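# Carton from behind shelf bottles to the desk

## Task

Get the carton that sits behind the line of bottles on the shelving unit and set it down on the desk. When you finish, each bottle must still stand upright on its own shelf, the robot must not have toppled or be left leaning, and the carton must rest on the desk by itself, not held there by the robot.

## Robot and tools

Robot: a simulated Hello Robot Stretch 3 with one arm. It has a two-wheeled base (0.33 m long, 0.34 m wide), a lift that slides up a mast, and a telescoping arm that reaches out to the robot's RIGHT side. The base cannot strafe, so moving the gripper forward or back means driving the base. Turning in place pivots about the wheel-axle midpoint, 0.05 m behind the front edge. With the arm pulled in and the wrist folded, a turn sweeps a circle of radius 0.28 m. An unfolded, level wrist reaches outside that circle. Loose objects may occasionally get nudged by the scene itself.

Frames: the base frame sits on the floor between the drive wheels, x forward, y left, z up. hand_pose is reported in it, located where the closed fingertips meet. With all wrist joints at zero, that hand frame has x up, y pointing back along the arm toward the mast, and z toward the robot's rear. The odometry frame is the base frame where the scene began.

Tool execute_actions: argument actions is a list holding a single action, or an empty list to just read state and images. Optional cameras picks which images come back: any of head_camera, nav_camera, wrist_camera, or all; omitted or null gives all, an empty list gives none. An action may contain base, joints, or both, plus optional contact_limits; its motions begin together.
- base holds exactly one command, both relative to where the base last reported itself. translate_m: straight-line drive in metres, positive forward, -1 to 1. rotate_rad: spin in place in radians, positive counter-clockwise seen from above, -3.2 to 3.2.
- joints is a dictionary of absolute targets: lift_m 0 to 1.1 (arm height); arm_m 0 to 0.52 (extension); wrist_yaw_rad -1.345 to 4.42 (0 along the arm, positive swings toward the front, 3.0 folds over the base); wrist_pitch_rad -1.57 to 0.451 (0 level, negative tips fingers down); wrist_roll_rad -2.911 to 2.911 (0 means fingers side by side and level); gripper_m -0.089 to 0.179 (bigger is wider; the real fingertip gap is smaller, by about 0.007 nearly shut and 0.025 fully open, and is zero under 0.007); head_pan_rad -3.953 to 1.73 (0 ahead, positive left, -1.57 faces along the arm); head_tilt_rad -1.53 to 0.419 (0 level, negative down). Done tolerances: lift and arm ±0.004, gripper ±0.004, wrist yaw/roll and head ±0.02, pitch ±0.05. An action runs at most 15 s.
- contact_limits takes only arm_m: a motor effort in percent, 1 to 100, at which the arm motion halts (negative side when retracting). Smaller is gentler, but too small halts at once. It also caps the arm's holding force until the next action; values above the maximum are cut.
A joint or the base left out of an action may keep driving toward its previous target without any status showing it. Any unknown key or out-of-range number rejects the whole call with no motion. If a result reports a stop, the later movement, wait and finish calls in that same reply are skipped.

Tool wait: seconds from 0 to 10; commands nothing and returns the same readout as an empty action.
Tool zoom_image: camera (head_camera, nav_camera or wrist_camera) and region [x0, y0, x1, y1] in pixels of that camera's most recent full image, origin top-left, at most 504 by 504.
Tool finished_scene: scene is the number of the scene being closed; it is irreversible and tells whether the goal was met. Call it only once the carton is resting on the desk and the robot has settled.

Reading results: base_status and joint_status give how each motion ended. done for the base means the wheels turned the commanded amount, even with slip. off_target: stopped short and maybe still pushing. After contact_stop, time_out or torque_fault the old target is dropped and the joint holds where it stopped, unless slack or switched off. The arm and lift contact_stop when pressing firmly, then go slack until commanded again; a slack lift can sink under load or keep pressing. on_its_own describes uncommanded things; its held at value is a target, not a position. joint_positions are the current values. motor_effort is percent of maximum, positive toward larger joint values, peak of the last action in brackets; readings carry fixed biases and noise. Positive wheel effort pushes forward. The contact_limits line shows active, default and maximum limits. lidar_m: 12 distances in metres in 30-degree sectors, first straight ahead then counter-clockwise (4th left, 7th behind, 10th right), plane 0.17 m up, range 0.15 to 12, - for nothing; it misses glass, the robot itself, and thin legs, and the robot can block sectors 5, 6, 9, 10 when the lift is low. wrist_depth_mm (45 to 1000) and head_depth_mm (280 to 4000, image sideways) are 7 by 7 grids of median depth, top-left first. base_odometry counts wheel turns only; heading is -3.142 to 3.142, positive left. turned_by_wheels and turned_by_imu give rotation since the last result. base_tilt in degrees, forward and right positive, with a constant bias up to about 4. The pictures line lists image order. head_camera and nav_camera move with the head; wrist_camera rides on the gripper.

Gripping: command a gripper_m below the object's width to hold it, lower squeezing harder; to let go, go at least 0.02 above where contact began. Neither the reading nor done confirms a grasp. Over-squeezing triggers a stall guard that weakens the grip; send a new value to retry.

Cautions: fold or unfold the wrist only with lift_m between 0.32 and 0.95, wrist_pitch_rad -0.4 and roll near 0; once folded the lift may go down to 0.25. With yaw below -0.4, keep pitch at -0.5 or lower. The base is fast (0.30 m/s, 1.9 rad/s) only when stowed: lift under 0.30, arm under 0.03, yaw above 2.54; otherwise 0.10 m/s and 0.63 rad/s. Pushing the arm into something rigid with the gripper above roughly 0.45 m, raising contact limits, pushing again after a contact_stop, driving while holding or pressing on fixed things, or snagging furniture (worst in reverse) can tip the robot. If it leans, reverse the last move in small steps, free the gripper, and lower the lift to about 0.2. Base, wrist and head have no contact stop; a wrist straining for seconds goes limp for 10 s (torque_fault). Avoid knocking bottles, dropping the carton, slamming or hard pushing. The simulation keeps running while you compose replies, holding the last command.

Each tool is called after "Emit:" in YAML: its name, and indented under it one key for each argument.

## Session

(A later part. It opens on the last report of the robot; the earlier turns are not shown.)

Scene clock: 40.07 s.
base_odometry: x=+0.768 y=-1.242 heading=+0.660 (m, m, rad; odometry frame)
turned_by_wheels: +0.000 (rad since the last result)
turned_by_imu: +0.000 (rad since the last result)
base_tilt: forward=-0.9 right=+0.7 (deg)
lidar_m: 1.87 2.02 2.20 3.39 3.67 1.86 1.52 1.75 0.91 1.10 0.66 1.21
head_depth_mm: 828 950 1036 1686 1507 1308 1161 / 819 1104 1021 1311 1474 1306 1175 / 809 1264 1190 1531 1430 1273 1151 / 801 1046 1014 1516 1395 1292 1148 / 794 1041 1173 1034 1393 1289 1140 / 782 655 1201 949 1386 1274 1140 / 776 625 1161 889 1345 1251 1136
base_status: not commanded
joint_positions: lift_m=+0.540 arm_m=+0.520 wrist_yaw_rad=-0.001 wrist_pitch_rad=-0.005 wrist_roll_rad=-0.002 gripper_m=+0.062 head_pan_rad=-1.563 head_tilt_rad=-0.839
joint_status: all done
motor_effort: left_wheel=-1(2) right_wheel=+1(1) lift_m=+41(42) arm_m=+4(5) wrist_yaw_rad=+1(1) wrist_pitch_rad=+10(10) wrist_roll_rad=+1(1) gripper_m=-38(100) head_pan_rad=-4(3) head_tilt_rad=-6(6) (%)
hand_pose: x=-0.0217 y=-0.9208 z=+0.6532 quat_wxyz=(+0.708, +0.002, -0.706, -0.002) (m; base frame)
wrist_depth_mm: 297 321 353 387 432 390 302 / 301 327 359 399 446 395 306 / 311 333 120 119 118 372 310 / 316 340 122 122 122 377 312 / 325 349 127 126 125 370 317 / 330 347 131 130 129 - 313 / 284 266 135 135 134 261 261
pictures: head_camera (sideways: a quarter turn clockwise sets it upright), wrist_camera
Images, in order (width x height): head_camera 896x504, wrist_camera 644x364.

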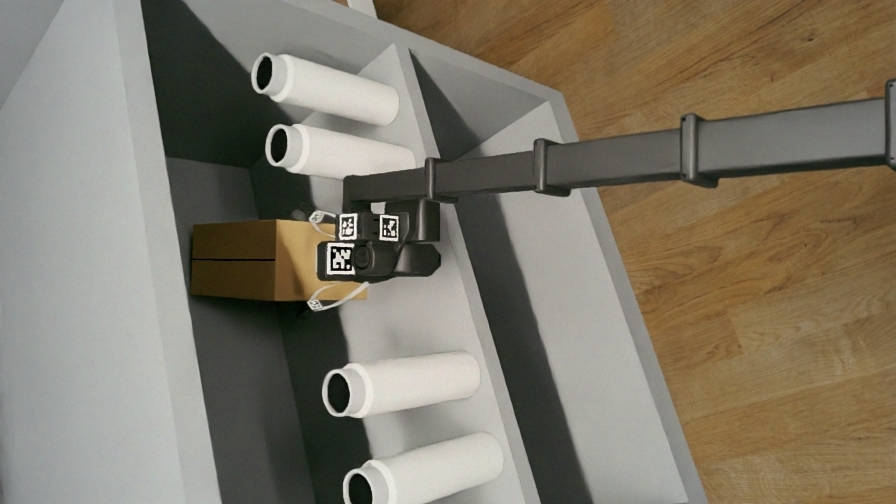

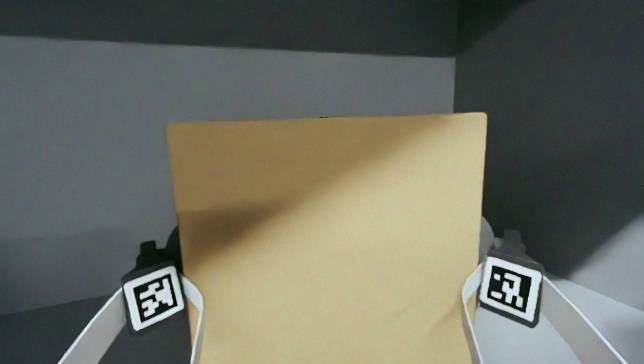

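Emit:
execute_actions:
  actions:
    - {"joints":{"gripper_m":0.03,"lift_m":0.565}}
  cameras: ["head_camera","wrist_camera"]

Scene clock: 41.20 s.
base_odometry: x=+0.768 y=-1.242 heading=+0.660 (m, m, rad; odometry frame)
turned_by_wheels: +0.000 (rad since the last result)
turned_by_imu: +0.000 (rad since the last result)
base_tilt: forward=-0.9 right=+0.7 (deg)
lidar_m: 1.87 2.01 2.21 3.38 3.67 1.87 1.52 1.75 0.91 1.10 0.66 1.20
head_depth_mm: 827 950 1039 1681 1510 1311 1154 / 820 1104 1018 1312 1464 1320 1176 / 810 1259 1185 1526 1427 1295 1147 / 802 1009 1002 1060 1403 1299 1144 / 791 1004 1171 1031 1390 1288 1142 / 785 657 1201 951 1378 1268 1139 / 775 624 1161 889 1348 1254 1135
base_status: not commanded
joint_positions: lift_m=+0.565 arm_m=+0.520 wrist_yaw_rad=-0.001 wrist_pitch_rad=-0.017 wrist_roll_rad=-0.002 gripper_m=+0.033 head_pan_rad=-1.563 head_tilt_rad=-0.839
joint_status: all done
motor_effort: left_wheel=-1(1) right_wheel=+2(1) lift_m=+42(43) arm_m=+4(4) wrist_yaw_rad=+1(1) wrist_pitch_rad=+14(15) wrist_roll_rad=+1(1) gripper_m=-53(100) head_pan_rad=-3(4) head_tilt_rad=-7(6) (%)
hand_pose: x=-0.0217 y=-0.9205 z=+0.6750 quat_wxyz=(+0.708, +0.006, -0.706, -0.007) (m; base frame)
wrist_depth_mm: 294 321 351 386 427 385 301 / 303 329 356 397 444 391 307 / 310 334 122 121 120 371 311 / 317 342 124 124 123 379 312 / 325 352 127 127 126 385 318 / 333 353 130 130 129 - 320 / 314 294 134 133 133 283 290
pictures: head_camera (sideways: a quarter turn clockwise sets it upright), wrist_camera
Images, in order (width x height): head_camera 896x504, wrist_camera 644x364.

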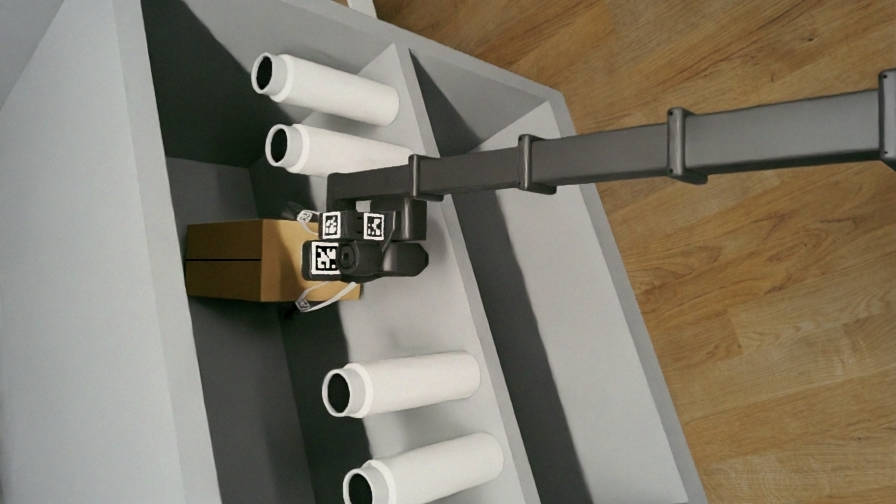

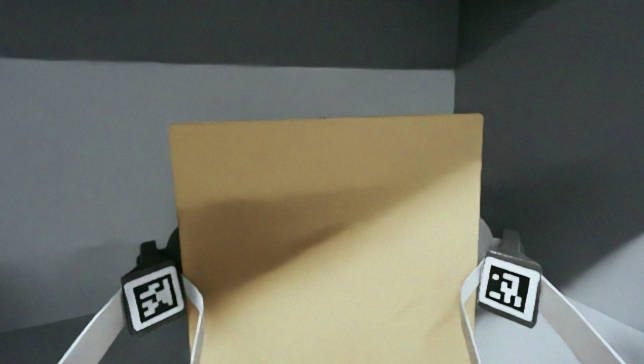

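Emit:
execute_actions:
  actions:
    - {"joints":{"gripper_m":0.01,"lift_m":0.585}}
  cameras: ["head_camera","wrist_camera"]

Scene clock: 42.27 s.
base_odometry: x=+0.768 y=-1.242 heading=+0.660 (m, m, rad; odometry frame)
turned_by_wheels: +0.000 (rad since the last result)
turned_by_imu: +0.000 (rad since the last result)
base_tilt: forward=-1.0 right=+0.7 (deg)
lidar_m: 1.87 2.02 2.20 3.37 3.67 1.86 1.52 1.75 0.92 1.10 0.66 1.21
head_depth_mm: 827 952 1037 1681 1511 1308 1158 / 818 1102 1021 1311 1466 1316 - / 809 1261 1072 1531 1436 1301 1151 / 801 967 999 1060 1402 1290 1151 / 791 964 1176 1034 1383 1292 1142 / 785 656 1195 954 1381 1276 1138 / 776 625 1160 893 1345 1254 1132
base_status: not commanded
joint_positions: lift_m=+0.585 arm_m=+0.520 wrist_yaw_rad=-0.001 wrist_pitch_rad=-0.018 wrist_roll_rad=-0.002 gripper_m=+0.013 head_pan_rad=-1.563 head_tilt_rad=-0.839
joint_status: all done
motor_effort: left_wheel=-1(1) right_wheel=+2(1) lift_m=+41(43) arm_m=+4(4) wrist_yaw_rad=+1(1) wrist_pitch_rad=+15(15) wrist_roll_rad=+0(1) gripper_m=-62(100) head_pan_rad=-4(3) head_tilt_rad=-6(6) (%)
hand_pose: x=-0.0217 y=-0.9205 z=+0.6947 quat_wxyz=(+0.708, +0.006, -0.706, -0.007) (m; base frame)
wrist_depth_mm: 297 322 350 386 429 386 303 / 304 327 358 402 442 393 306 / 309 332 122 121 120 375 309 / 318 338 124 123 123 377 315 / 325 352 127 127 126 382 320 / 334 350 131 130 129 - 323 / 331 320 134 133 133 314 306
pictures: head_camera (sideways: a quarter turn clockwise sets it upright), wrist_camera
Images, in order (width x height): head_camera 896x504, wrist_camera 644x364.

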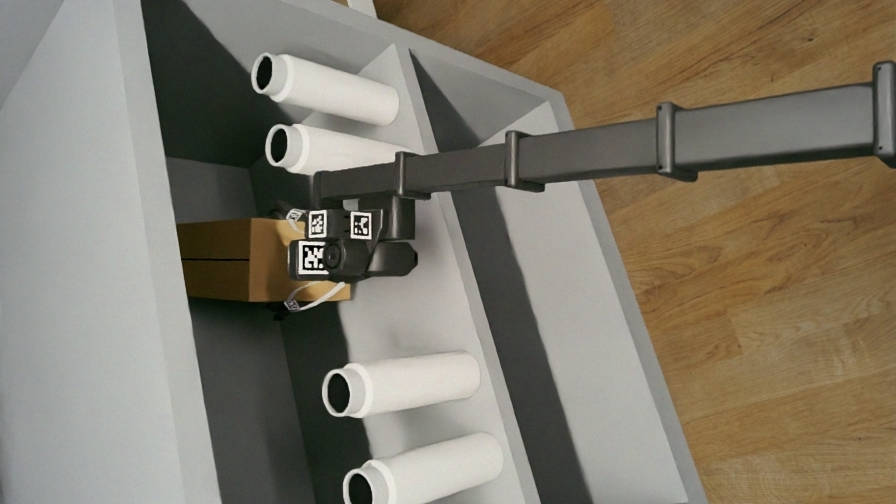

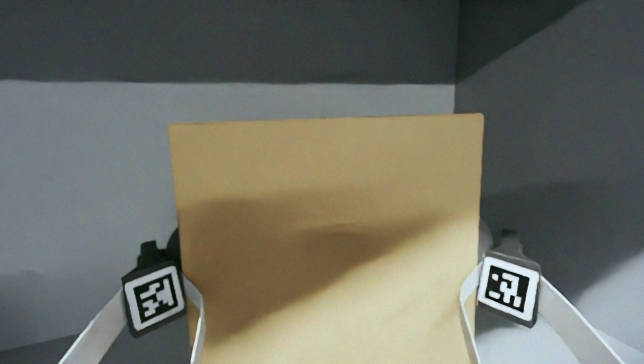

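Held firmly now. Retract.

Emit:
execute_actions:
  actions:
    - {"joints":{"arm_m":0.0}}
  cameras: ["head_camera","wrist_camera"]

Scene clock: 47.40 s.
base_odometry: x=+0.768 y=-1.242 heading=+0.660 (m, m, rad; odometry frame)
turned_by_wheels: +0.000 (rad since the last result)
turned_by_imu: +0.001 (rad since the last result)
base_tilt: forward=-0.9 right=+0.7 (deg)
lidar_m: 1.86 2.02 2.21 3.37 3.68 1.87 1.52 1.75 0.92 1.10 0.66 1.21
head_depth_mm: 827 950 1038 1681 1510 1309 1159 / 822 1105 1019 1312 1469 1304 - / 809 1262 1151 1065 1426 1298 - / 800 1215 1217 720 650 1324 - / 792 1162 1206 981 1312 1273 1144 / 784 656 1198 952 1379 1278 1138 / 777 625 1166 893 1345 1255 1133
base_status: not commanded
joint_positions: lift_m=+0.585 arm_m=+0.002 wrist_yaw_rad=-0.001 wrist_pitch_rad=-0.019 wrist_roll_rad=-0.002 gripper_m=+0.049 head_pan_rad=-1.563 head_tilt_rad=-0.839
joint_status: all done
joint sent to its limit — the command would take arm_m past its lower limit, so that joint was sent only as far as its limit.
on_its_own: gripper_m is held at +0.049, not at your +0.010, by its stall guard, which is still easing
motor_effort: left_wheel=-1(1) right_wheel=+2(1) lift_m=+42(41) arm_m=-4(5) wrist_yaw_rad=+1(1) wrist_pitch_rad=+15(15) wrist_roll_rad=+1(1) gripper_m=-18(62) head_pan_rad=-4(4) head_tilt_rad=-6(6) (%)
hand_pose: x=-0.0216 y=-0.4025 z=+0.6945 quat_wxyz=(+0.708, +0.007, -0.706, -0.007) (m; base frame)
wrist_depth_mm: 609 685 711 715 739 592 - / 694 736 813 885 870 618 - / 609 747 123 121 121 592 - / 485 385 124 124 123 621 - / 479 388 128 126 126 657 - / 398 389 131 130 129 - - / 367 862 134 134 133 721 -
pictures: head_camera (sideways: a quarter turn clockwise sets it upright), wrist_camera
Images, in order (width x height): head_camera 896x504, wrist_camera 644x364.

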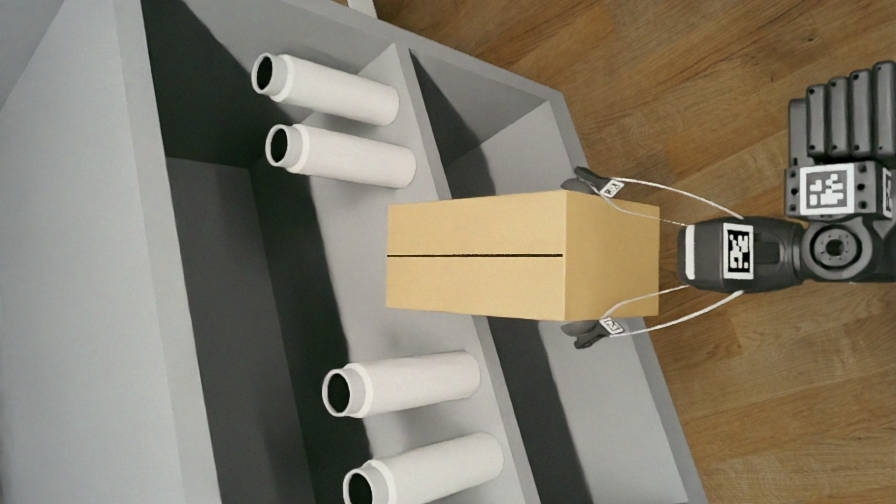

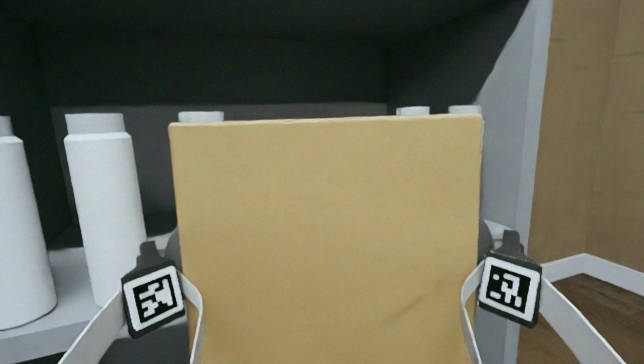

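Emit:
execute_actions:
  actions:
    - {"base":{"rotate_rad":-0.6},"joints":{"gripper_m":0.04}}
  cameras: ["head_camera","wrist_camera"]

Scene clock: 49.40 s.
base_odometry: x=+0.768 y=-1.242 heading=+0.060 (m, m, rad; odometry frame)
turned_by_wheels: -0.600 (rad since the last result)
turned_by_imu: -0.592 (rad since the last result)
base_tilt: forward=-0.9 right=+0.7 (deg)
lidar_m: 1.17 1.71 2.01 2.15 3.09 3.65 1.86 1.52 1.75 0.92 1.02 0.66
head_depth_mm: 1579 1774 1985 1763 1507 1311 1158 / 1673 1887 2049 1757 1498 1301 - / 1767 2022 2120 1709 1438 1306 - / 1810 2118 2096 717 649 1318 - / 1616 1829 2005 1358 1389 1287 1140 / 821 952 1082 1397 1414 1285 1139 / 777 986 968 1046 1376 1262 1138
base_status: done
joint_positions: lift_m=+0.585 arm_m=+0.002 wrist_yaw_rad=+0.000 wrist_pitch_rad=-0.019 wrist_roll_rad=-0.002 gripper_m=+0.051 head_pan_rad=-1.563 head_tilt_rad=-0.839
joint_status: gripper_m off_target (ended at +0.051, target +0.040)
on_its_own: gripper_m is held at +0.049, not at your +0.040, by its stall guard, which is still easing
motor_effort: left_wheel=+1(5) right_wheel=-2(8) lift_m=+41(41) arm_m=-4(4) wrist_yaw_rad=+1(1) wrist_pitch_rad=+15(15) wrist_roll_rad=+1(1) gripper_m=-43(91) head_pan_rad=-3(3) head_tilt_rad=-7(7) (%)
hand_pose: x=-0.0216 y=-0.4025 z=+0.6945 quat_wxyz=(+0.708, +0.007, -0.706, -0.007) (m; base frame)
wrist_depth_mm: 662 686 646 - - - - / 738 841 697 - - - - / 750 577 123 122 121 - - / 765 513 124 124 123 - - / 689 528 128 127 126 - - / 457 480 131 130 129 - - / 777 956 134 133 133 - -
pictures: head_camera (sideways: a quarter turn clockwise sets it upright), wrist_camera
Images, in order (width x height): head_camera 896x504, wrist_camera 644x364.

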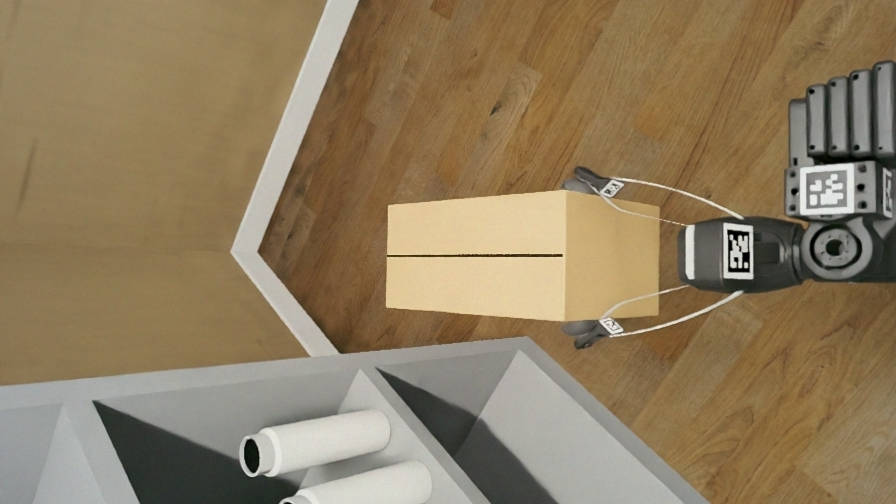

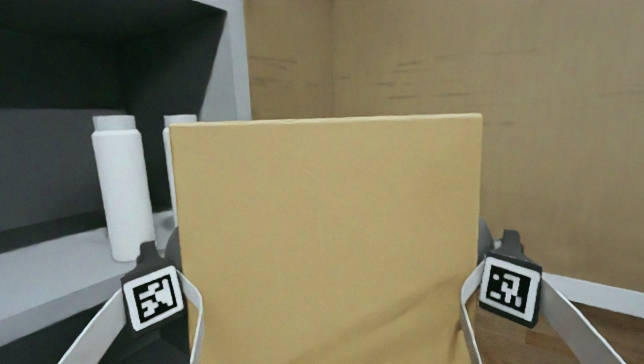

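Emit:
execute_actions:
  actions:
    - {"base":{"rotate_rad":-0.60},"joints":{"gripper_m":0.052,"wrist_yaw_rad":2.57,"lift_m":0.29,"head_pan_rad":0.3,"head_tilt_rad":-1.3}}

Scene clock: 56.03 s.
base_odometry: x=+0.768 y=-1.242 heading=-0.540 (m, m, rad; odometry frame)
turned_by_wheels: -0.600 (rad since the last result)
turned_by_imu: -0.591 (rad since the last result)
base_tilt: forward=-0.9 right=+0.6 (deg)
lidar_m: 0.70 0.66 1.57 2.02 2.10 2.85 3.22 2.31 1.52 1.75 0.92 0.94
head_depth_mm: 923 873 1339 1343 1278 1209 1156 / 731 891 1344 1344 1270 1218 1150 / 803 1369 1343 1327 1267 - 1128 / 809 1087 1360 1333 1248 - 1126 / 1363 1470 1396 1333 810 - 1121 / 1454 1478 1394 851 1243 - - / 1496 1469 1384 1311 1245 1200 -
base_status: done
joint_positions: lift_m=+0.290 arm_m=+0.002 wrist_yaw_rad=+2.568 wrist_pitch_rad=-0.019 wrist_roll_rad=-0.002 gripper_m=+0.070 head_pan_rad=+0.293 head_tilt_rad=-1.284
joint_status: gripper_m off_target (ended at +0.070, target +0.052); the others done
on_its_own: gripper_m is held at +0.068, not at your +0.052, by its stall guard, which is still easing
motor_effort: left_wheel=+1(6) right_wheel=-3(8) lift_m=+27(38) arm_m=-3(4) wrist_yaw_rad=+1(3) wrist_pitch_rad=+15(15) wrist_roll_rad=+1(1) gripper_m=-33(100) head_pan_rad=+4(45) head_tilt_rad=-9(39) (%)
hand_pose: x=+0.1174 y=+0.0681 z=+0.4000 quat_wxyz=(+0.207, +0.679, -0.193, +0.677) (m; base frame)
wrist_depth_mm: - - - - - - 496 / - - - - - - 510 / - - 124 122 122 985 614 / - - 125 124 124 - 646 / - - 128 127 126 567 688 / 932 952 131 130 129 - 675 / 731 667 134 133 133 619 567
pictures: head_camera (sideways: a quarter turn clockwise sets it upright), nav_camera (sideways: a quarter turn counterclockwise sets it upright), wrist_camera
Images, in order (width x height): head_camera 896x504, nav_camera 672x504, wrist_camera 644x364.

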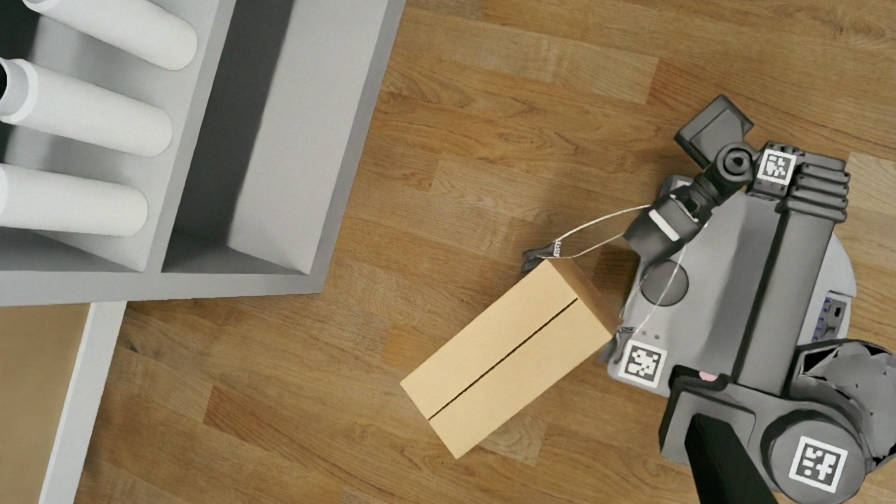

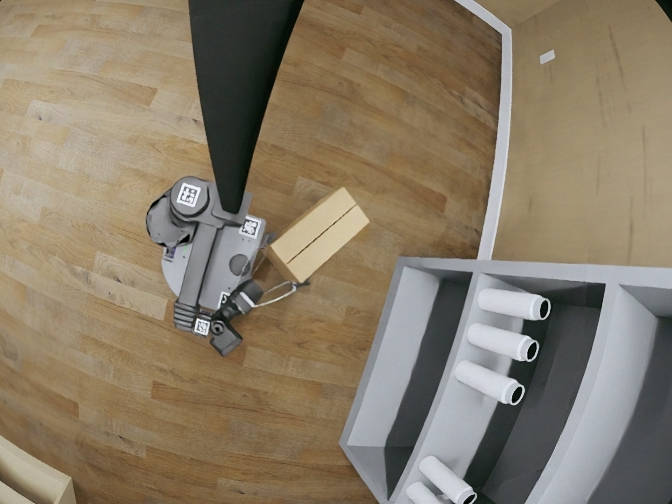

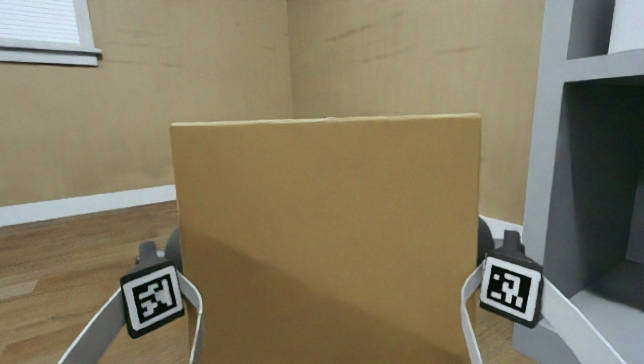

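Emit:
execute_actions:
  actions:
    - {"base":{"translate_m":-1.0},"joints":{"gripper_m":0.03}}
  cameras: ["wrist_camera"]

Scene clock: 61.17 s.
base_odometry: x=-0.090 y=-0.728 heading=-0.540 (m, m, rad; odometry frame)
turned_by_wheels: +0.000 (rad since the last result)
turned_by_imu: -0.007 (rad since the last result)
base_tilt: forward=-1.0 right=+0.7 (deg)
lidar_m: 1.64 2.18 2.10 2.02 2.09 2.47 2.22 2.51 1.61 1.39 1.82 1.76
head_depth_mm: 1617 1517 1422 1341 1273 1215 1154 / 1602 1508 1423 1337 1269 1218 1150 / 1601 1503 1416 1337 1262 - 1128 / 1584 1490 1405 1330 1253 - 1124 / 1582 1486 1401 1325 810 - 1120 / 1575 1472 1395 849 1245 - - / 1568 1469 1386 1308 1249 1199 -
base_status: done
joint_positions: lift_m=+0.290 arm_m=+0.002 wrist_yaw_rad=+2.569 wrist_pitch_rad=-0.019 wrist_roll_rad=-0.002 gripper_m=+0.059 head_pan_rad=+0.293 head_tilt_rad=-1.285
joint_status: gripper_m off_target (ended at +0.059, target +0.030)
on_its_own: gripper_m is held at +0.057, not at your +0.030, by its stall guard, which is still easing
motor_effort: left_wheel=+1(6) right_wheel=-2(10) lift_m=+28(27) arm_m=-3(3) wrist_yaw_rad=+1(2) wrist_pitch_rad=+15(15) wrist_roll_rad=+1(1) gripper_m=-36(100) head_pan_rad=+4(4) head_tilt_rad=-9(9) (%)
hand_pose: x=+0.1173 y=+0.0682 z=+0.4000 quat_wxyz=(+0.207, +0.679, -0.193, +0.677) (m; base frame)
wrist_depth_mm: - - - - - - - / - - - - - - - / - - 123 122 121 - - / - - 125 124 123 - - / - - 128 127 126 - - / 958 986 130 130 129 - 854 / 740 667 134 134 132 648 664
pictures: wrist_camera
Images, in order (width x height): wrist_camera 644x364.

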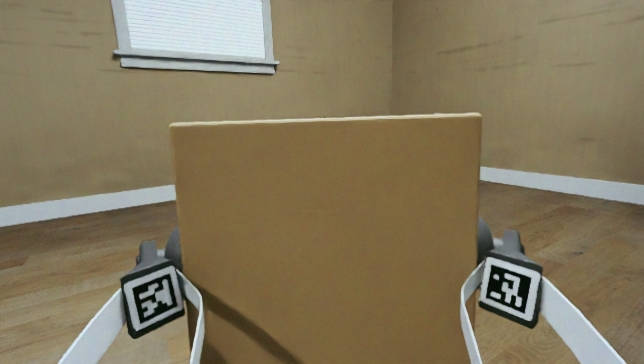

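Emit:
execute_actions:
  actions:
    - {"base":{"translate_m":-1.0},"joints":{"gripper_m":0.028,"head_pan_rad":-3.14,"head_tilt_rad":-0.6}}
  cameras: ["wrist_camera","head_camera"]

Scene clock: 66.27 s.
base_odometry: x=-0.948 y=-0.214 heading=-0.540 (m, m, rad; odometry frame)
turned_by_wheels: +0.000 (rad since the last result)
turned_by_imu: -0.007 (rad since the last result)
base_tilt: forward=-1.0 right=+0.7 (deg)
lidar_m: 2.64 2.88 2.09 1.97 2.05 1.64 1.23 1.72 1.84 1.38 1.55 2.46
head_depth_mm: 1448 1602 1422 1168 1828 1493 1260 / 1439 1600 1412 1156 1821 1487 1263 / 1445 1592 1399 1147 1812 1486 1259 / 1436 1584 1389 1142 1789 1473 1246 / 1426 1582 1380 1136 1725 1468 1250 / 1425 1578 1374 1131 1784 1463 1239 / 1416 1576 1752 1990 1767 1458 1243
base_status: done
joint_positions: lift_m=+0.290 arm_m=+0.002 wrist_yaw_rad=+2.569 wrist_pitch_rad=-0.019 wrist_roll_rad=-0.002 gripper_m=+0.057 head_pan_rad=-3.133 head_tilt_rad=-0.605
joint_status: gripper_m off_target (ended at +0.057, target +0.028); the others done
on_its_own: gripper_m is held at +0.055, not at your +0.028, by its stall guard, which is still easing
motor_effort: left_wheel=+1(5) right_wheel=-2(11) lift_m=+27(27) arm_m=-3(3) wrist_yaw_rad=+1(1) wrist_pitch_rad=+15(15) wrist_roll_rad=+1(1) gripper_m=-40(100) head_pan_rad=-4(45) head_tilt_rad=+2(41) (%)
hand_pose: x=+0.1172 y=+0.0682 z=+0.4000 quat_wxyz=(+0.207, +0.679, -0.193, +0.677) (m; base frame)
wrist_depth_mm: - - - - - - - / - - - - - - - / - - 123 122 122 - - / - - 125 124 123 - - / - - 128 127 126 - - / 961 981 131 130 129 - 849 / 725 679 134 133 133 657 667
pictures: head_camera (sideways: a quarter turn clockwise sets it upright), wrist_camera
Images, in order (width x height): head_camera 896x504, wrist_camera 644x364.

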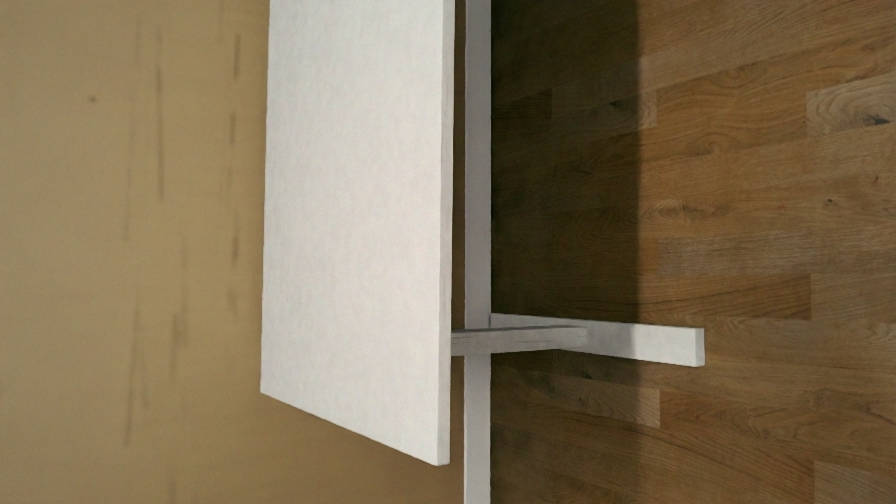

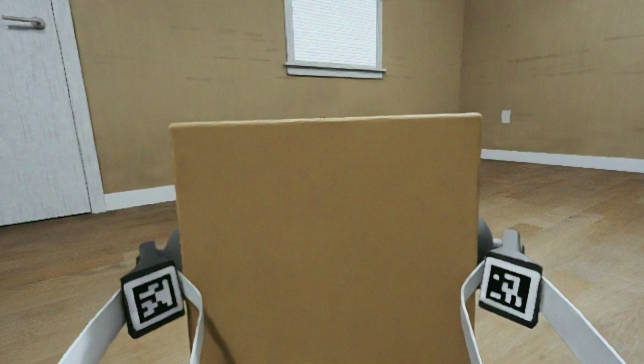

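Emit:
execute_actions:
  actions:
    - {"base":{"translate_m":-0.15},"joints":{"gripper_m":0.03,"lift_m":0.5}}
  cameras: []

Emit:
execute_actions:
  actions:
    - {"base":{"rotate_rad":-1.6},"joints":{"gripper_m":0.028,"lift_m":0.8,"wrist_yaw_rad":0.0,"wrist_pitch_rad":0.07,"head_pan_rad":-1.57,"head_tilt_rad":-0.7}}

Scene clock: 69.20 s.
base_odometry: x=-1.077 y=-0.136 heading=-0.540 (m, m, rad; odometry frame)
turned_by_wheels: +0.000 (rad since the last result)
turned_by_imu: -0.001 (rad since the last result)
base_tilt: forward=-0.9 right=+0.7 (deg)
lidar_m: 2.79 2.89 2.08 1.97 1.53 1.53 1.08 1.57 1.85 1.40 1.63 2.01
head_depth_mm: 1316 1463 1423 1024 1828 1501 1268 / 1311 1457 1412 1024 1804 1482 1261 / 1300 1445 1407 1016 1809 1487 1254 / 1304 1443 1393 1008 1800 1488 1247 / 1294 1438 1375 1001 1638 1469 1250 / 1293 1434 1372 999 1778 1464 1241 / 1284 1421 1593 1076 1777 1465 1246
base_status: done
joint_positions: lift_m=+0.500 arm_m=+0.002 wrist_yaw_rad=+2.569 wrist_pitch_rad=-0.019 wrist_roll_rad=-0.002 gripper_m=+0.046 head_pan_rad=-3.133 head_tilt_rad=-0.605
joint_status: gripper_m off_target (ended at +0.046, target +0.030); the others done
on_its_own: gripper_m is held at +0.044, not at your +0.030, by its stall guard, which is still easing
motor_effort: left_wheel=+1(5) right_wheel=-2(10) lift_m=+41(43) arm_m=-3(3) wrist_yaw_rad=+1(2) wrist_pitch_rad=+15(15) wrist_roll_rad=+1(1) gripper_m=-43(100) head_pan_rad=-3(4) head_tilt_rad=+2(2) (%)
hand_pose: x=+0.1172 y=+0.0682 z=+0.6093 quat_wxyz=(+0.207, +0.679, -0.192, +0.677) (m; base frame)
wrist_depth_mm: - - - - - - - / - - - - - - - / - - 123 122 121 - - / - - 125 124 123 - - / - - 127 126 126 - - / - - 131 130 129 - - / - 975 134 133 132 935 958
pictures: none
No camera images: the call's "cameras" was empty. Leave "cameras" out to get every camera's image.

Scene clock: 72.77 s.
base_odometry: x=-1.077 y=-0.136 heading=-2.140 (m, m, rad; odometry frame)
turned_by_wheels: -1.600 (rad since the last result)
turned_by_imu: -1.578 (rad since the last result)
base_tilt: forward=-0.9 right=+0.6 (deg)
lidar_m: 1.40 1.63 2.02 2.78 2.96 2.11 1.97 2.04 1.53 1.08 1.56 1.85
head_depth_mm: 1341 1492 1184 1009 1681 1417 - / 1333 1476 1177 1007 1677 1405 - / 1320 1477 1164 523 517 1401 - / 1321 1448 631 484 500 - - / 1303 1444 1102 498 499 1360 1198 / 1302 1430 1139 977 1598 1378 1191 / 1284 1444 1549 973 1630 1380 1189
base_status: done
joint_positions: lift_m=+0.800 arm_m=+0.002 wrist_yaw_rad=+0.001 wrist_pitch_rad=+0.027 wrist_roll_rad=-0.002 gripper_m=+0.049 head_pan_rad=-1.577 head_tilt_rad=-0.691
joint_status: gripper_m off_target (ended at +0.049, target +0.028); the others done
on_its_own: gripper_m is held at +0.047, not at your +0.028, by its stall guard, which is still easing
motor_effort: left_wheel=+1(6) right_wheel=-3(7) lift_m=+41(43) arm_m=-3(3) wrist_yaw_rad=+0(2) wrist_pitch_rad=+17(19) wrist_roll_rad=+1(0) gripper_m=-44(100) head_pan_rad=+4(44) head_tilt_rad=-5(17) (%)
hand_pose: x=-0.0212 y=-0.4036 z=+0.9211 quat_wxyz=(+0.708, -0.009, -0.706, +0.009) (m; base frame)
wrist_depth_mm: - - - - - - - / - - - - - - - / - - 123 122 121 - - / - - 124 124 123 - - / - - 128 127 127 776 756 / - - 130 130 130 - 584 / - - 134 133 133 - -
pictures: head_camera (sideways: a quarter turn clockwise sets it upright), nav_camera (sideways: a quarter turn counterclockwise sets it upright), wrist_camera
Images, in order (width x height): head_camera 896x504, nav_camera 672x504, wrist_camera 644x364.

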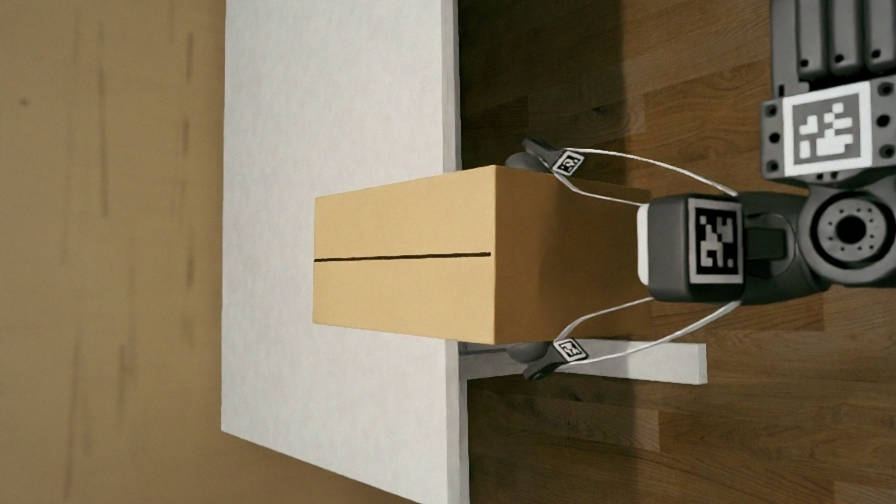

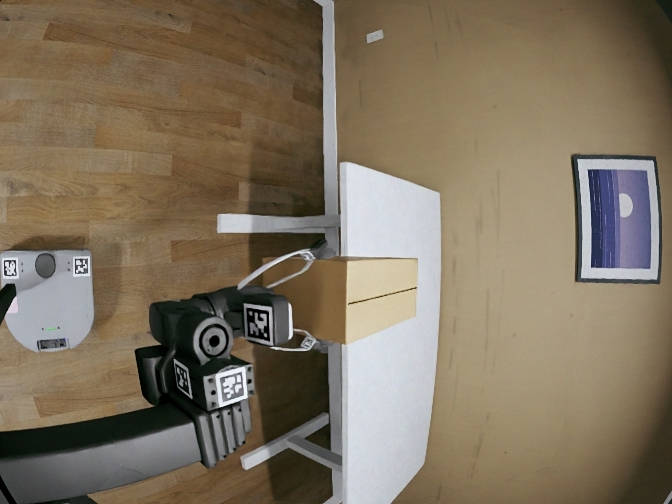

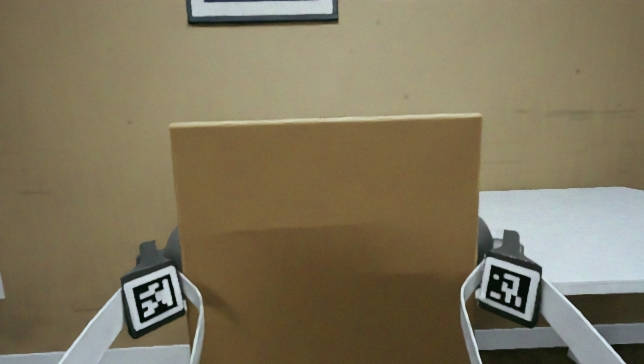

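Emit:
execute_actions:
  actions:
    - {"joints":{"gripper_m":0.03,"lift_m":0.775,"arm_m":0.45}}
  cameras: ["wrist_camera","head_camera"]

Scene clock: 77.50 s.
base_odometry: x=-1.077 y=-0.136 heading=-2.140 (m, m, rad; odometry frame)
turned_by_wheels: +0.000 (rad since the last result)
turned_by_imu: +0.001 (rad since the last result)
base_tilt: forward=-1.0 right=+0.7 (deg)
lidar_m: 1.40 1.63 2.01 2.78 2.96 2.10 1.98 2.04 1.53 1.08 1.56 1.86
head_depth_mm: 1343 1486 1183 1007 1683 1452 - / 1331 1475 1177 969 - - 1197 / 1321 1469 1275 1894 1672 1404 1206 / 1320 974 - 1879 1660 1392 1206 / 1302 1412 1058 987 1611 1389 1196 / 1294 1428 1142 975 1600 1387 1196 / 1286 1440 1548 971 1630 1371 1190
base_status: not commanded
joint_positions: lift_m=+0.775 arm_m=+0.450 wrist_yaw_rad=+0.001 wrist_pitch_rad=+0.027 wrist_roll_rad=-0.002 gripper_m=+0.055 head_pan_rad=-1.577 head_tilt_rad=-0.691
joint_status: gripper_m off_target (ended at +0.055, target +0.030); the others done
on_its_own: gripper_m is held at +0.053, not at your +0.030, by its stall guard, which is still easing
motor_effort: left_wheel=+1(1) right_wheel=-3(3) lift_m=+27(37) arm_m=+5(4) wrist_yaw_rad=+0(0) wrist_pitch_rad=+17(17) wrist_roll_rad=+1(1) gripper_m=-41(100) head_pan_rad=+4(3) head_tilt_rad=-5(5) (%)
hand_pose: x=-0.0213 y=-0.8515 z=+0.8967 quat_wxyz=(+0.708, -0.009, -0.706, +0.009) (m; base frame)
wrist_depth_mm: 763 772 780 784 789 805 804 / 791 787 802 792 813 827 834 / 795 799 123 122 121 854 865 / 823 832 125 124 123 857 873 / 825 848 128 127 126 674 676 / 877 855 131 130 129 - 460 / 896 359 135 133 133 347 350
pictures: head_camera (sideways: a quarter turn clockwise sets it upright), wrist_camera
Images, in order (width x height): head_camera 896x504, wrist_camera 644x364.

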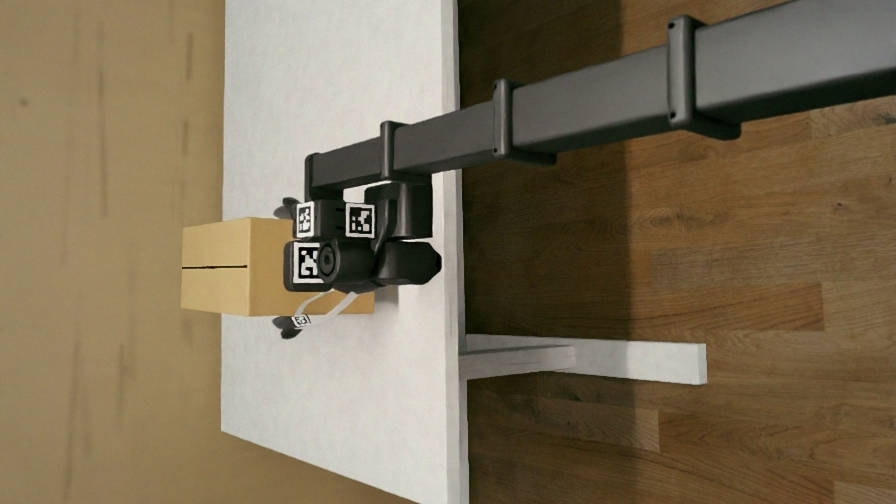

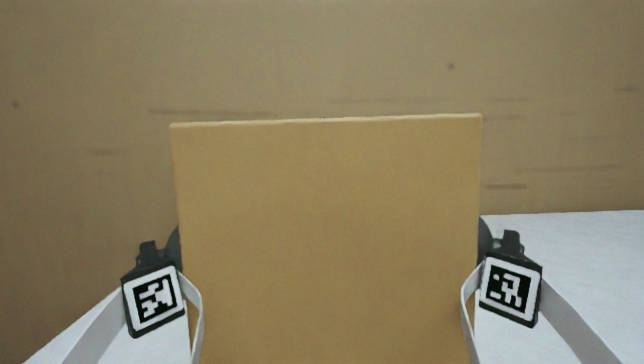

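Emit:
execute_actions:
  actions:
    - {"joints":{"gripper_m":0.035,"lift_m":0.735}}
  cameras: ["wrist_camera","head_camera"]

Scene clock: 78.87 s.
base_odometry: x=-1.077 y=-0.136 heading=-2.140 (m, m, rad; odometry frame)
turned_by_wheels: +0.000 (rad since the last result)
turned_by_imu: +0.000 (rad since the last result)
base_tilt: forward=-0.9 right=+0.7 (deg)
lidar_m: 1.40 1.63 2.02 2.78 2.96 2.10 1.97 2.03 1.53 1.08 1.56 1.86
head_depth_mm: 1346 1484 1185 1014 1684 1444 1238 / 1334 1480 1182 1003 1705 - 1185 / 1324 1456 1218 1916 1660 1403 1213 / 1322 1409 856 1909 1650 1397 1205 / 1308 1423 1025 979 1617 1391 1197 / 1294 1433 1141 979 1596 1376 1192 / 1285 1442 1548 973 1629 1380 1191
base_status: not commanded
joint_positions: lift_m=+0.735 arm_m=+0.450 wrist_yaw_rad=+0.001 wrist_pitch_rad=+0.027 wrist_roll_rad=-0.002 gripper_m=+0.041 head_pan_rad=-1.577 head_tilt_rad=-0.691
joint_status: gripper_m off_target (ended at +0.041, target +0.035); the others done
on_its_own: gripper_m is held at +0.040, not at your +0.035, by its stall guard, which is still easing
motor_effort: left_wheel=+1(1) right_wheel=-3(2) lift_m=+27(28) arm_m=+4(5) wrist_yaw_rad=+0(0) wrist_pitch_rad=+17(17) wrist_roll_rad=+1(0) gripper_m=-23(100) head_pan_rad=+4(4) head_tilt_rad=-5(5) (%)
hand_pose: x=-0.0213 y=-0.8515 z=+0.8567 quat_wxyz=(+0.708, -0.009, -0.706, +0.009) (m; base frame)
wrist_depth_mm: 769 777 774 793 787 809 821 / 788 792 806 811 804 833 827 / 794 800 123 122 121 845 851 / 820 836 125 124 123 852 882 / 823 856 127 127 126 574 555 / 852 438 131 130 129 - 381 / 328 295 134 133 133 285 289
pictures: head_camera (sideways: a quarter turn clockwise sets it upright), wrist_camera
Images, in order (width x height): head_camera 896x504, wrist_camera 644x364.

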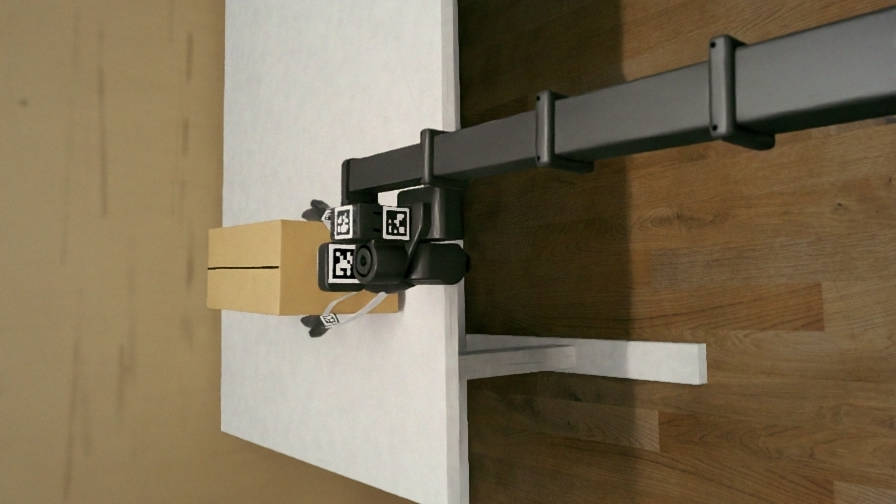

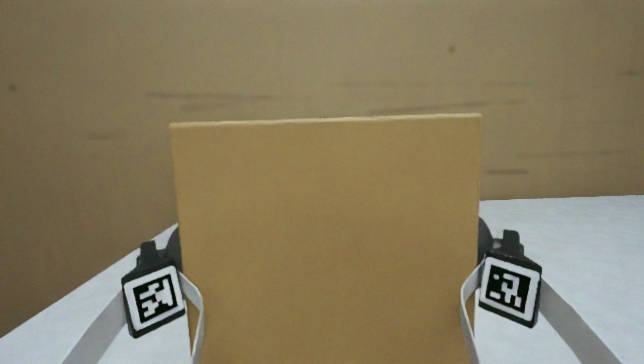

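Emit:
execute_actions:
  actions:
    - {"joints":{"lift_m":0.72}}
  cameras: ["wrist_camera"]

Scene clock: 79.77 s.
base_odometry: x=-1.077 y=-0.136 heading=-2.140 (m, m, rad; odometry frame)
turned_by_wheels: +0.000 (rad since the last result)
turned_by_imu: +0.000 (rad since the last result)
base_tilt: forward=-0.9 right=+0.7 (deg)
lidar_m: 1.40 1.63 2.02 2.79 2.96 2.10 1.97 2.03 1.53 1.08 1.56 1.86
head_depth_mm: 1348 1486 1186 1012 1676 1445 1240 / 1331 1476 1177 1001 1728 - - / 1327 1469 1222 - 1657 1402 1207 / 1321 1436 870 1887 1656 1393 1204 / 1306 1442 1057 981 1612 1390 1204 / 1295 1427 1144 975 1596 1374 1192 / 1287 1445 1547 975 1632 1372 1187
base_status: not commanded
joint_positions: lift_m=+0.720 arm_m=+0.450 wrist_yaw_rad=+0.001 wrist_pitch_rad=+0.028 wrist_roll_rad=-0.002 gripper_m=+0.047 head_pan_rad=-1.577 head_tilt_rad=-0.691
joint_status: all done
on_its_own: gripper_m is held at +0.044, not at your +0.035, by its stall guard, which is still easing
motor_effort: left_wheel=+1(1) right_wheel=-2(2) lift_m=+27(28) arm_m=+4(4) wrist_yaw_rad=+0(0) wrist_pitch_rad=+16(17) wrist_roll_rad=+1(1) gripper_m=-45(47) head_pan_rad=+4(4) head_tilt_rad=-5(5) (%)
hand_pose: x=-0.0213 y=-0.8515 z=+0.8421 quat_wxyz=(+0.708, -0.009, -0.706, +0.010) (m; base frame)
wrist_depth_mm: 765 771 772 798 776 785 808 / 788 794 801 812 801 828 843 / 804 802 123 121 121 840 877 / 842 842 124 124 123 869 870 / 844 832 127 126 126 529 517 / 860 405 130 130 129 - 356 / 297 272 134 134 132 263 269
pictures: wrist_camera
Images, in order (width x height): wrist_camera 644x364.

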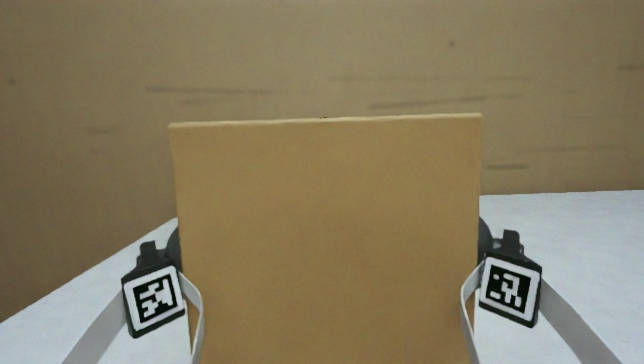

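Just touching. Release.

Emit:
execute_actions:
  actions:
    - {"joints":{"lift_m":0.716,"gripper_m":0.17}}
  cameras: ["wrist_camera"]

Emit:
execute_actions:
  actions:
    - {"joints":{"arm_m":0.36,"head_pan_rad":1.5,"head_tilt_rad":-0.25}}
  cameras: ["wrist_camera","head_camera"]

Scene clock: 81.60 s.
base_odometry: x=-1.077 y=-0.136 heading=-2.140 (m, m, rad; odometry frame)
turned_by_wheels: +0.000 (rad since the last result)
turned_by_imu: +0.000 (rad since the last result)
base_tilt: forward=-1.0 right=+0.7 (deg)
lidar_m: 1.41 1.63 2.02 2.78 2.95 2.10 1.98 2.03 1.53 1.08 1.56 1.86
head_depth_mm: 1341 1484 1186 1012 1682 1420 1243 / 1333 1479 1178 1002 1722 - - / 1324 1470 1220 - 1658 1401 1208 / 1318 1432 874 1886 1664 1391 1204 / 1306 1438 1020 982 1612 1392 1198 / 1295 1428 1145 980 1599 1376 1194 / 1283 1445 1548 972 1628 1376 1186
base_status: not commanded
joint_positions: lift_m=+0.716 arm_m=+0.450 wrist_yaw_rad=+0.001 wrist_pitch_rad=+0.044 wrist_roll_rad=-0.002 gripper_m=+0.170 head_pan_rad=-1.577 head_tilt_rad=-0.691
joint_status: all done
motor_effort: left_wheel=+2(1) right_wheel=-3(2) lift_m=+27(27) arm_m=+4(4) wrist_yaw_rad=+0(0) wrist_pitch_rad=+10(16) wrist_roll_rad=+1(0) gripper_m=+1(97) head_pan_rad=+4(4) head_tilt_rad=-5(5) (%)
hand_pose: x=-0.0213 y=-0.8517 z=+0.8422 quat_wxyz=(+0.708, -0.015, -0.706, +0.015) (m; base frame)
wrist_depth_mm: 791 775 784 786 803 817 817 / 782 779 796 810 814 821 829 / 783 821 127 125 124 850 854 / 823 827 128 128 126 854 870 / 827 837 131 130 129 549 540 / 847 394 135 133 132 340 381 / 303 282 138 137 135 267 258
pictures: wrist_camera
Images, in order (width x height): wrist_camera 644x364.

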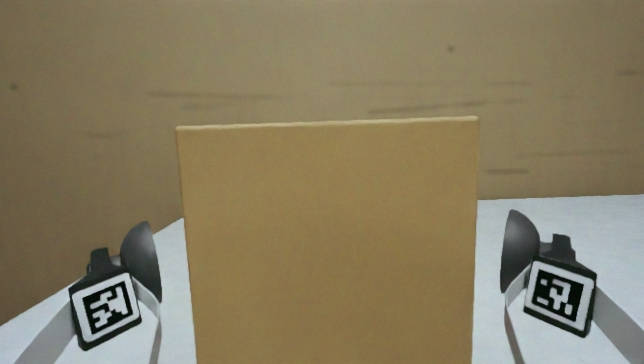

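Scene clock: 83.67 s.
base_odometry: x=-1.077 y=-0.136 heading=-2.140 (m, m, rad; odometry frame)
turned_by_wheels: +0.000 (rad since the last result)
turned_by_imu: +0.000 (rad since the last result)
base_tilt: forward=-0.9 right=+0.7 (deg)
lidar_m: 1.40 1.64 2.02 2.78 2.96 2.10 1.97 2.03 1.54 1.08 1.56 1.86
head_depth_mm: 3105 3282 3409 3634 3025 2137 1643 / 3052 3215 3393 3593 3035 2110 1644 / 3015 3118 3274 3538 3035 2131 1624 / 2918 3054 3234 3318 2979 2102 1625 / 2865 3017 3184 3332 2941 2098 1620 / 2841 2911 3103 3234 2948 2084 1612 / 2838 2964 3141 3249 2961 2081 1601
base_status: not commanded
joint_positions: lift_m=+0.716 arm_m=+0.360 wrist_yaw_rad=+0.001 wrist_pitch_rad=+0.045 wrist_roll_rad=-0.002 gripper_m=+0.170 head_pan_rad=+1.493 head_tilt_rad=-0.261
joint_status: all done
motor_effort: left_wheel=+1(1) right_wheel=-2(2) lift_m=+27(26) arm_m=-4(5) wrist_yaw_rad=+0(0) wrist_pitch_rad=+10(10) wrist_roll_rad=+1(1) gripper_m=+0(0) head_pan_rad=+5(46) head_tilt_rad=+6(34) (%)
hand_pose: x=-0.0213 y=-0.7623 z=+0.8424 quat_wxyz=(+0.708, -0.015, -0.706, +0.016) (m; base frame)
wrist_depth_mm: 857 866 862 886 873 900 886 / 893 884 888 888 900 917 932 / 906 896 883 215 918 935 933 / 910 921 917 218 218 925 968 / 920 922 538 224 223 579 544 / 955 392 364 228 328 370 387 / 306 283 272 234 250 274 259
pictures: head_camera (sideways: a quarter turn clockwise sets it upright), wrist_camera
Images, in order (width x height): head_camera 896x504, wrist_camera 644x364.

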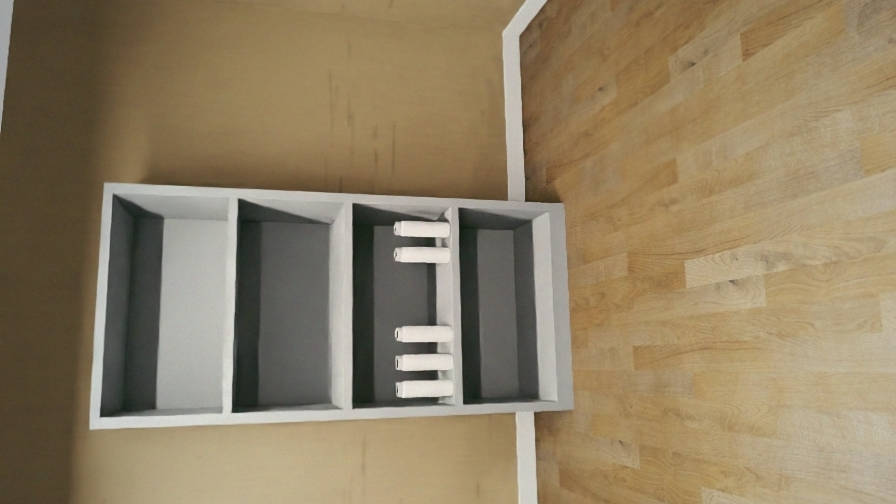

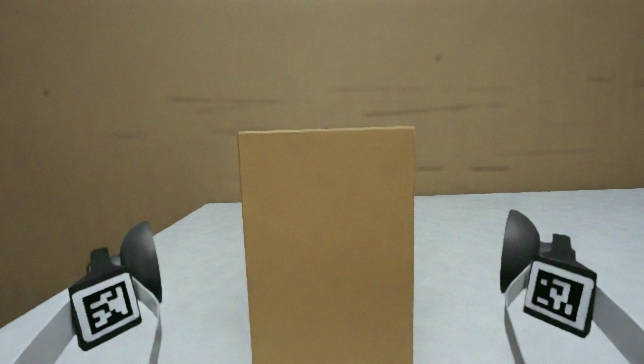

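Emit:
finished_scene:
  scene: 1

The scene is finished: the task was done.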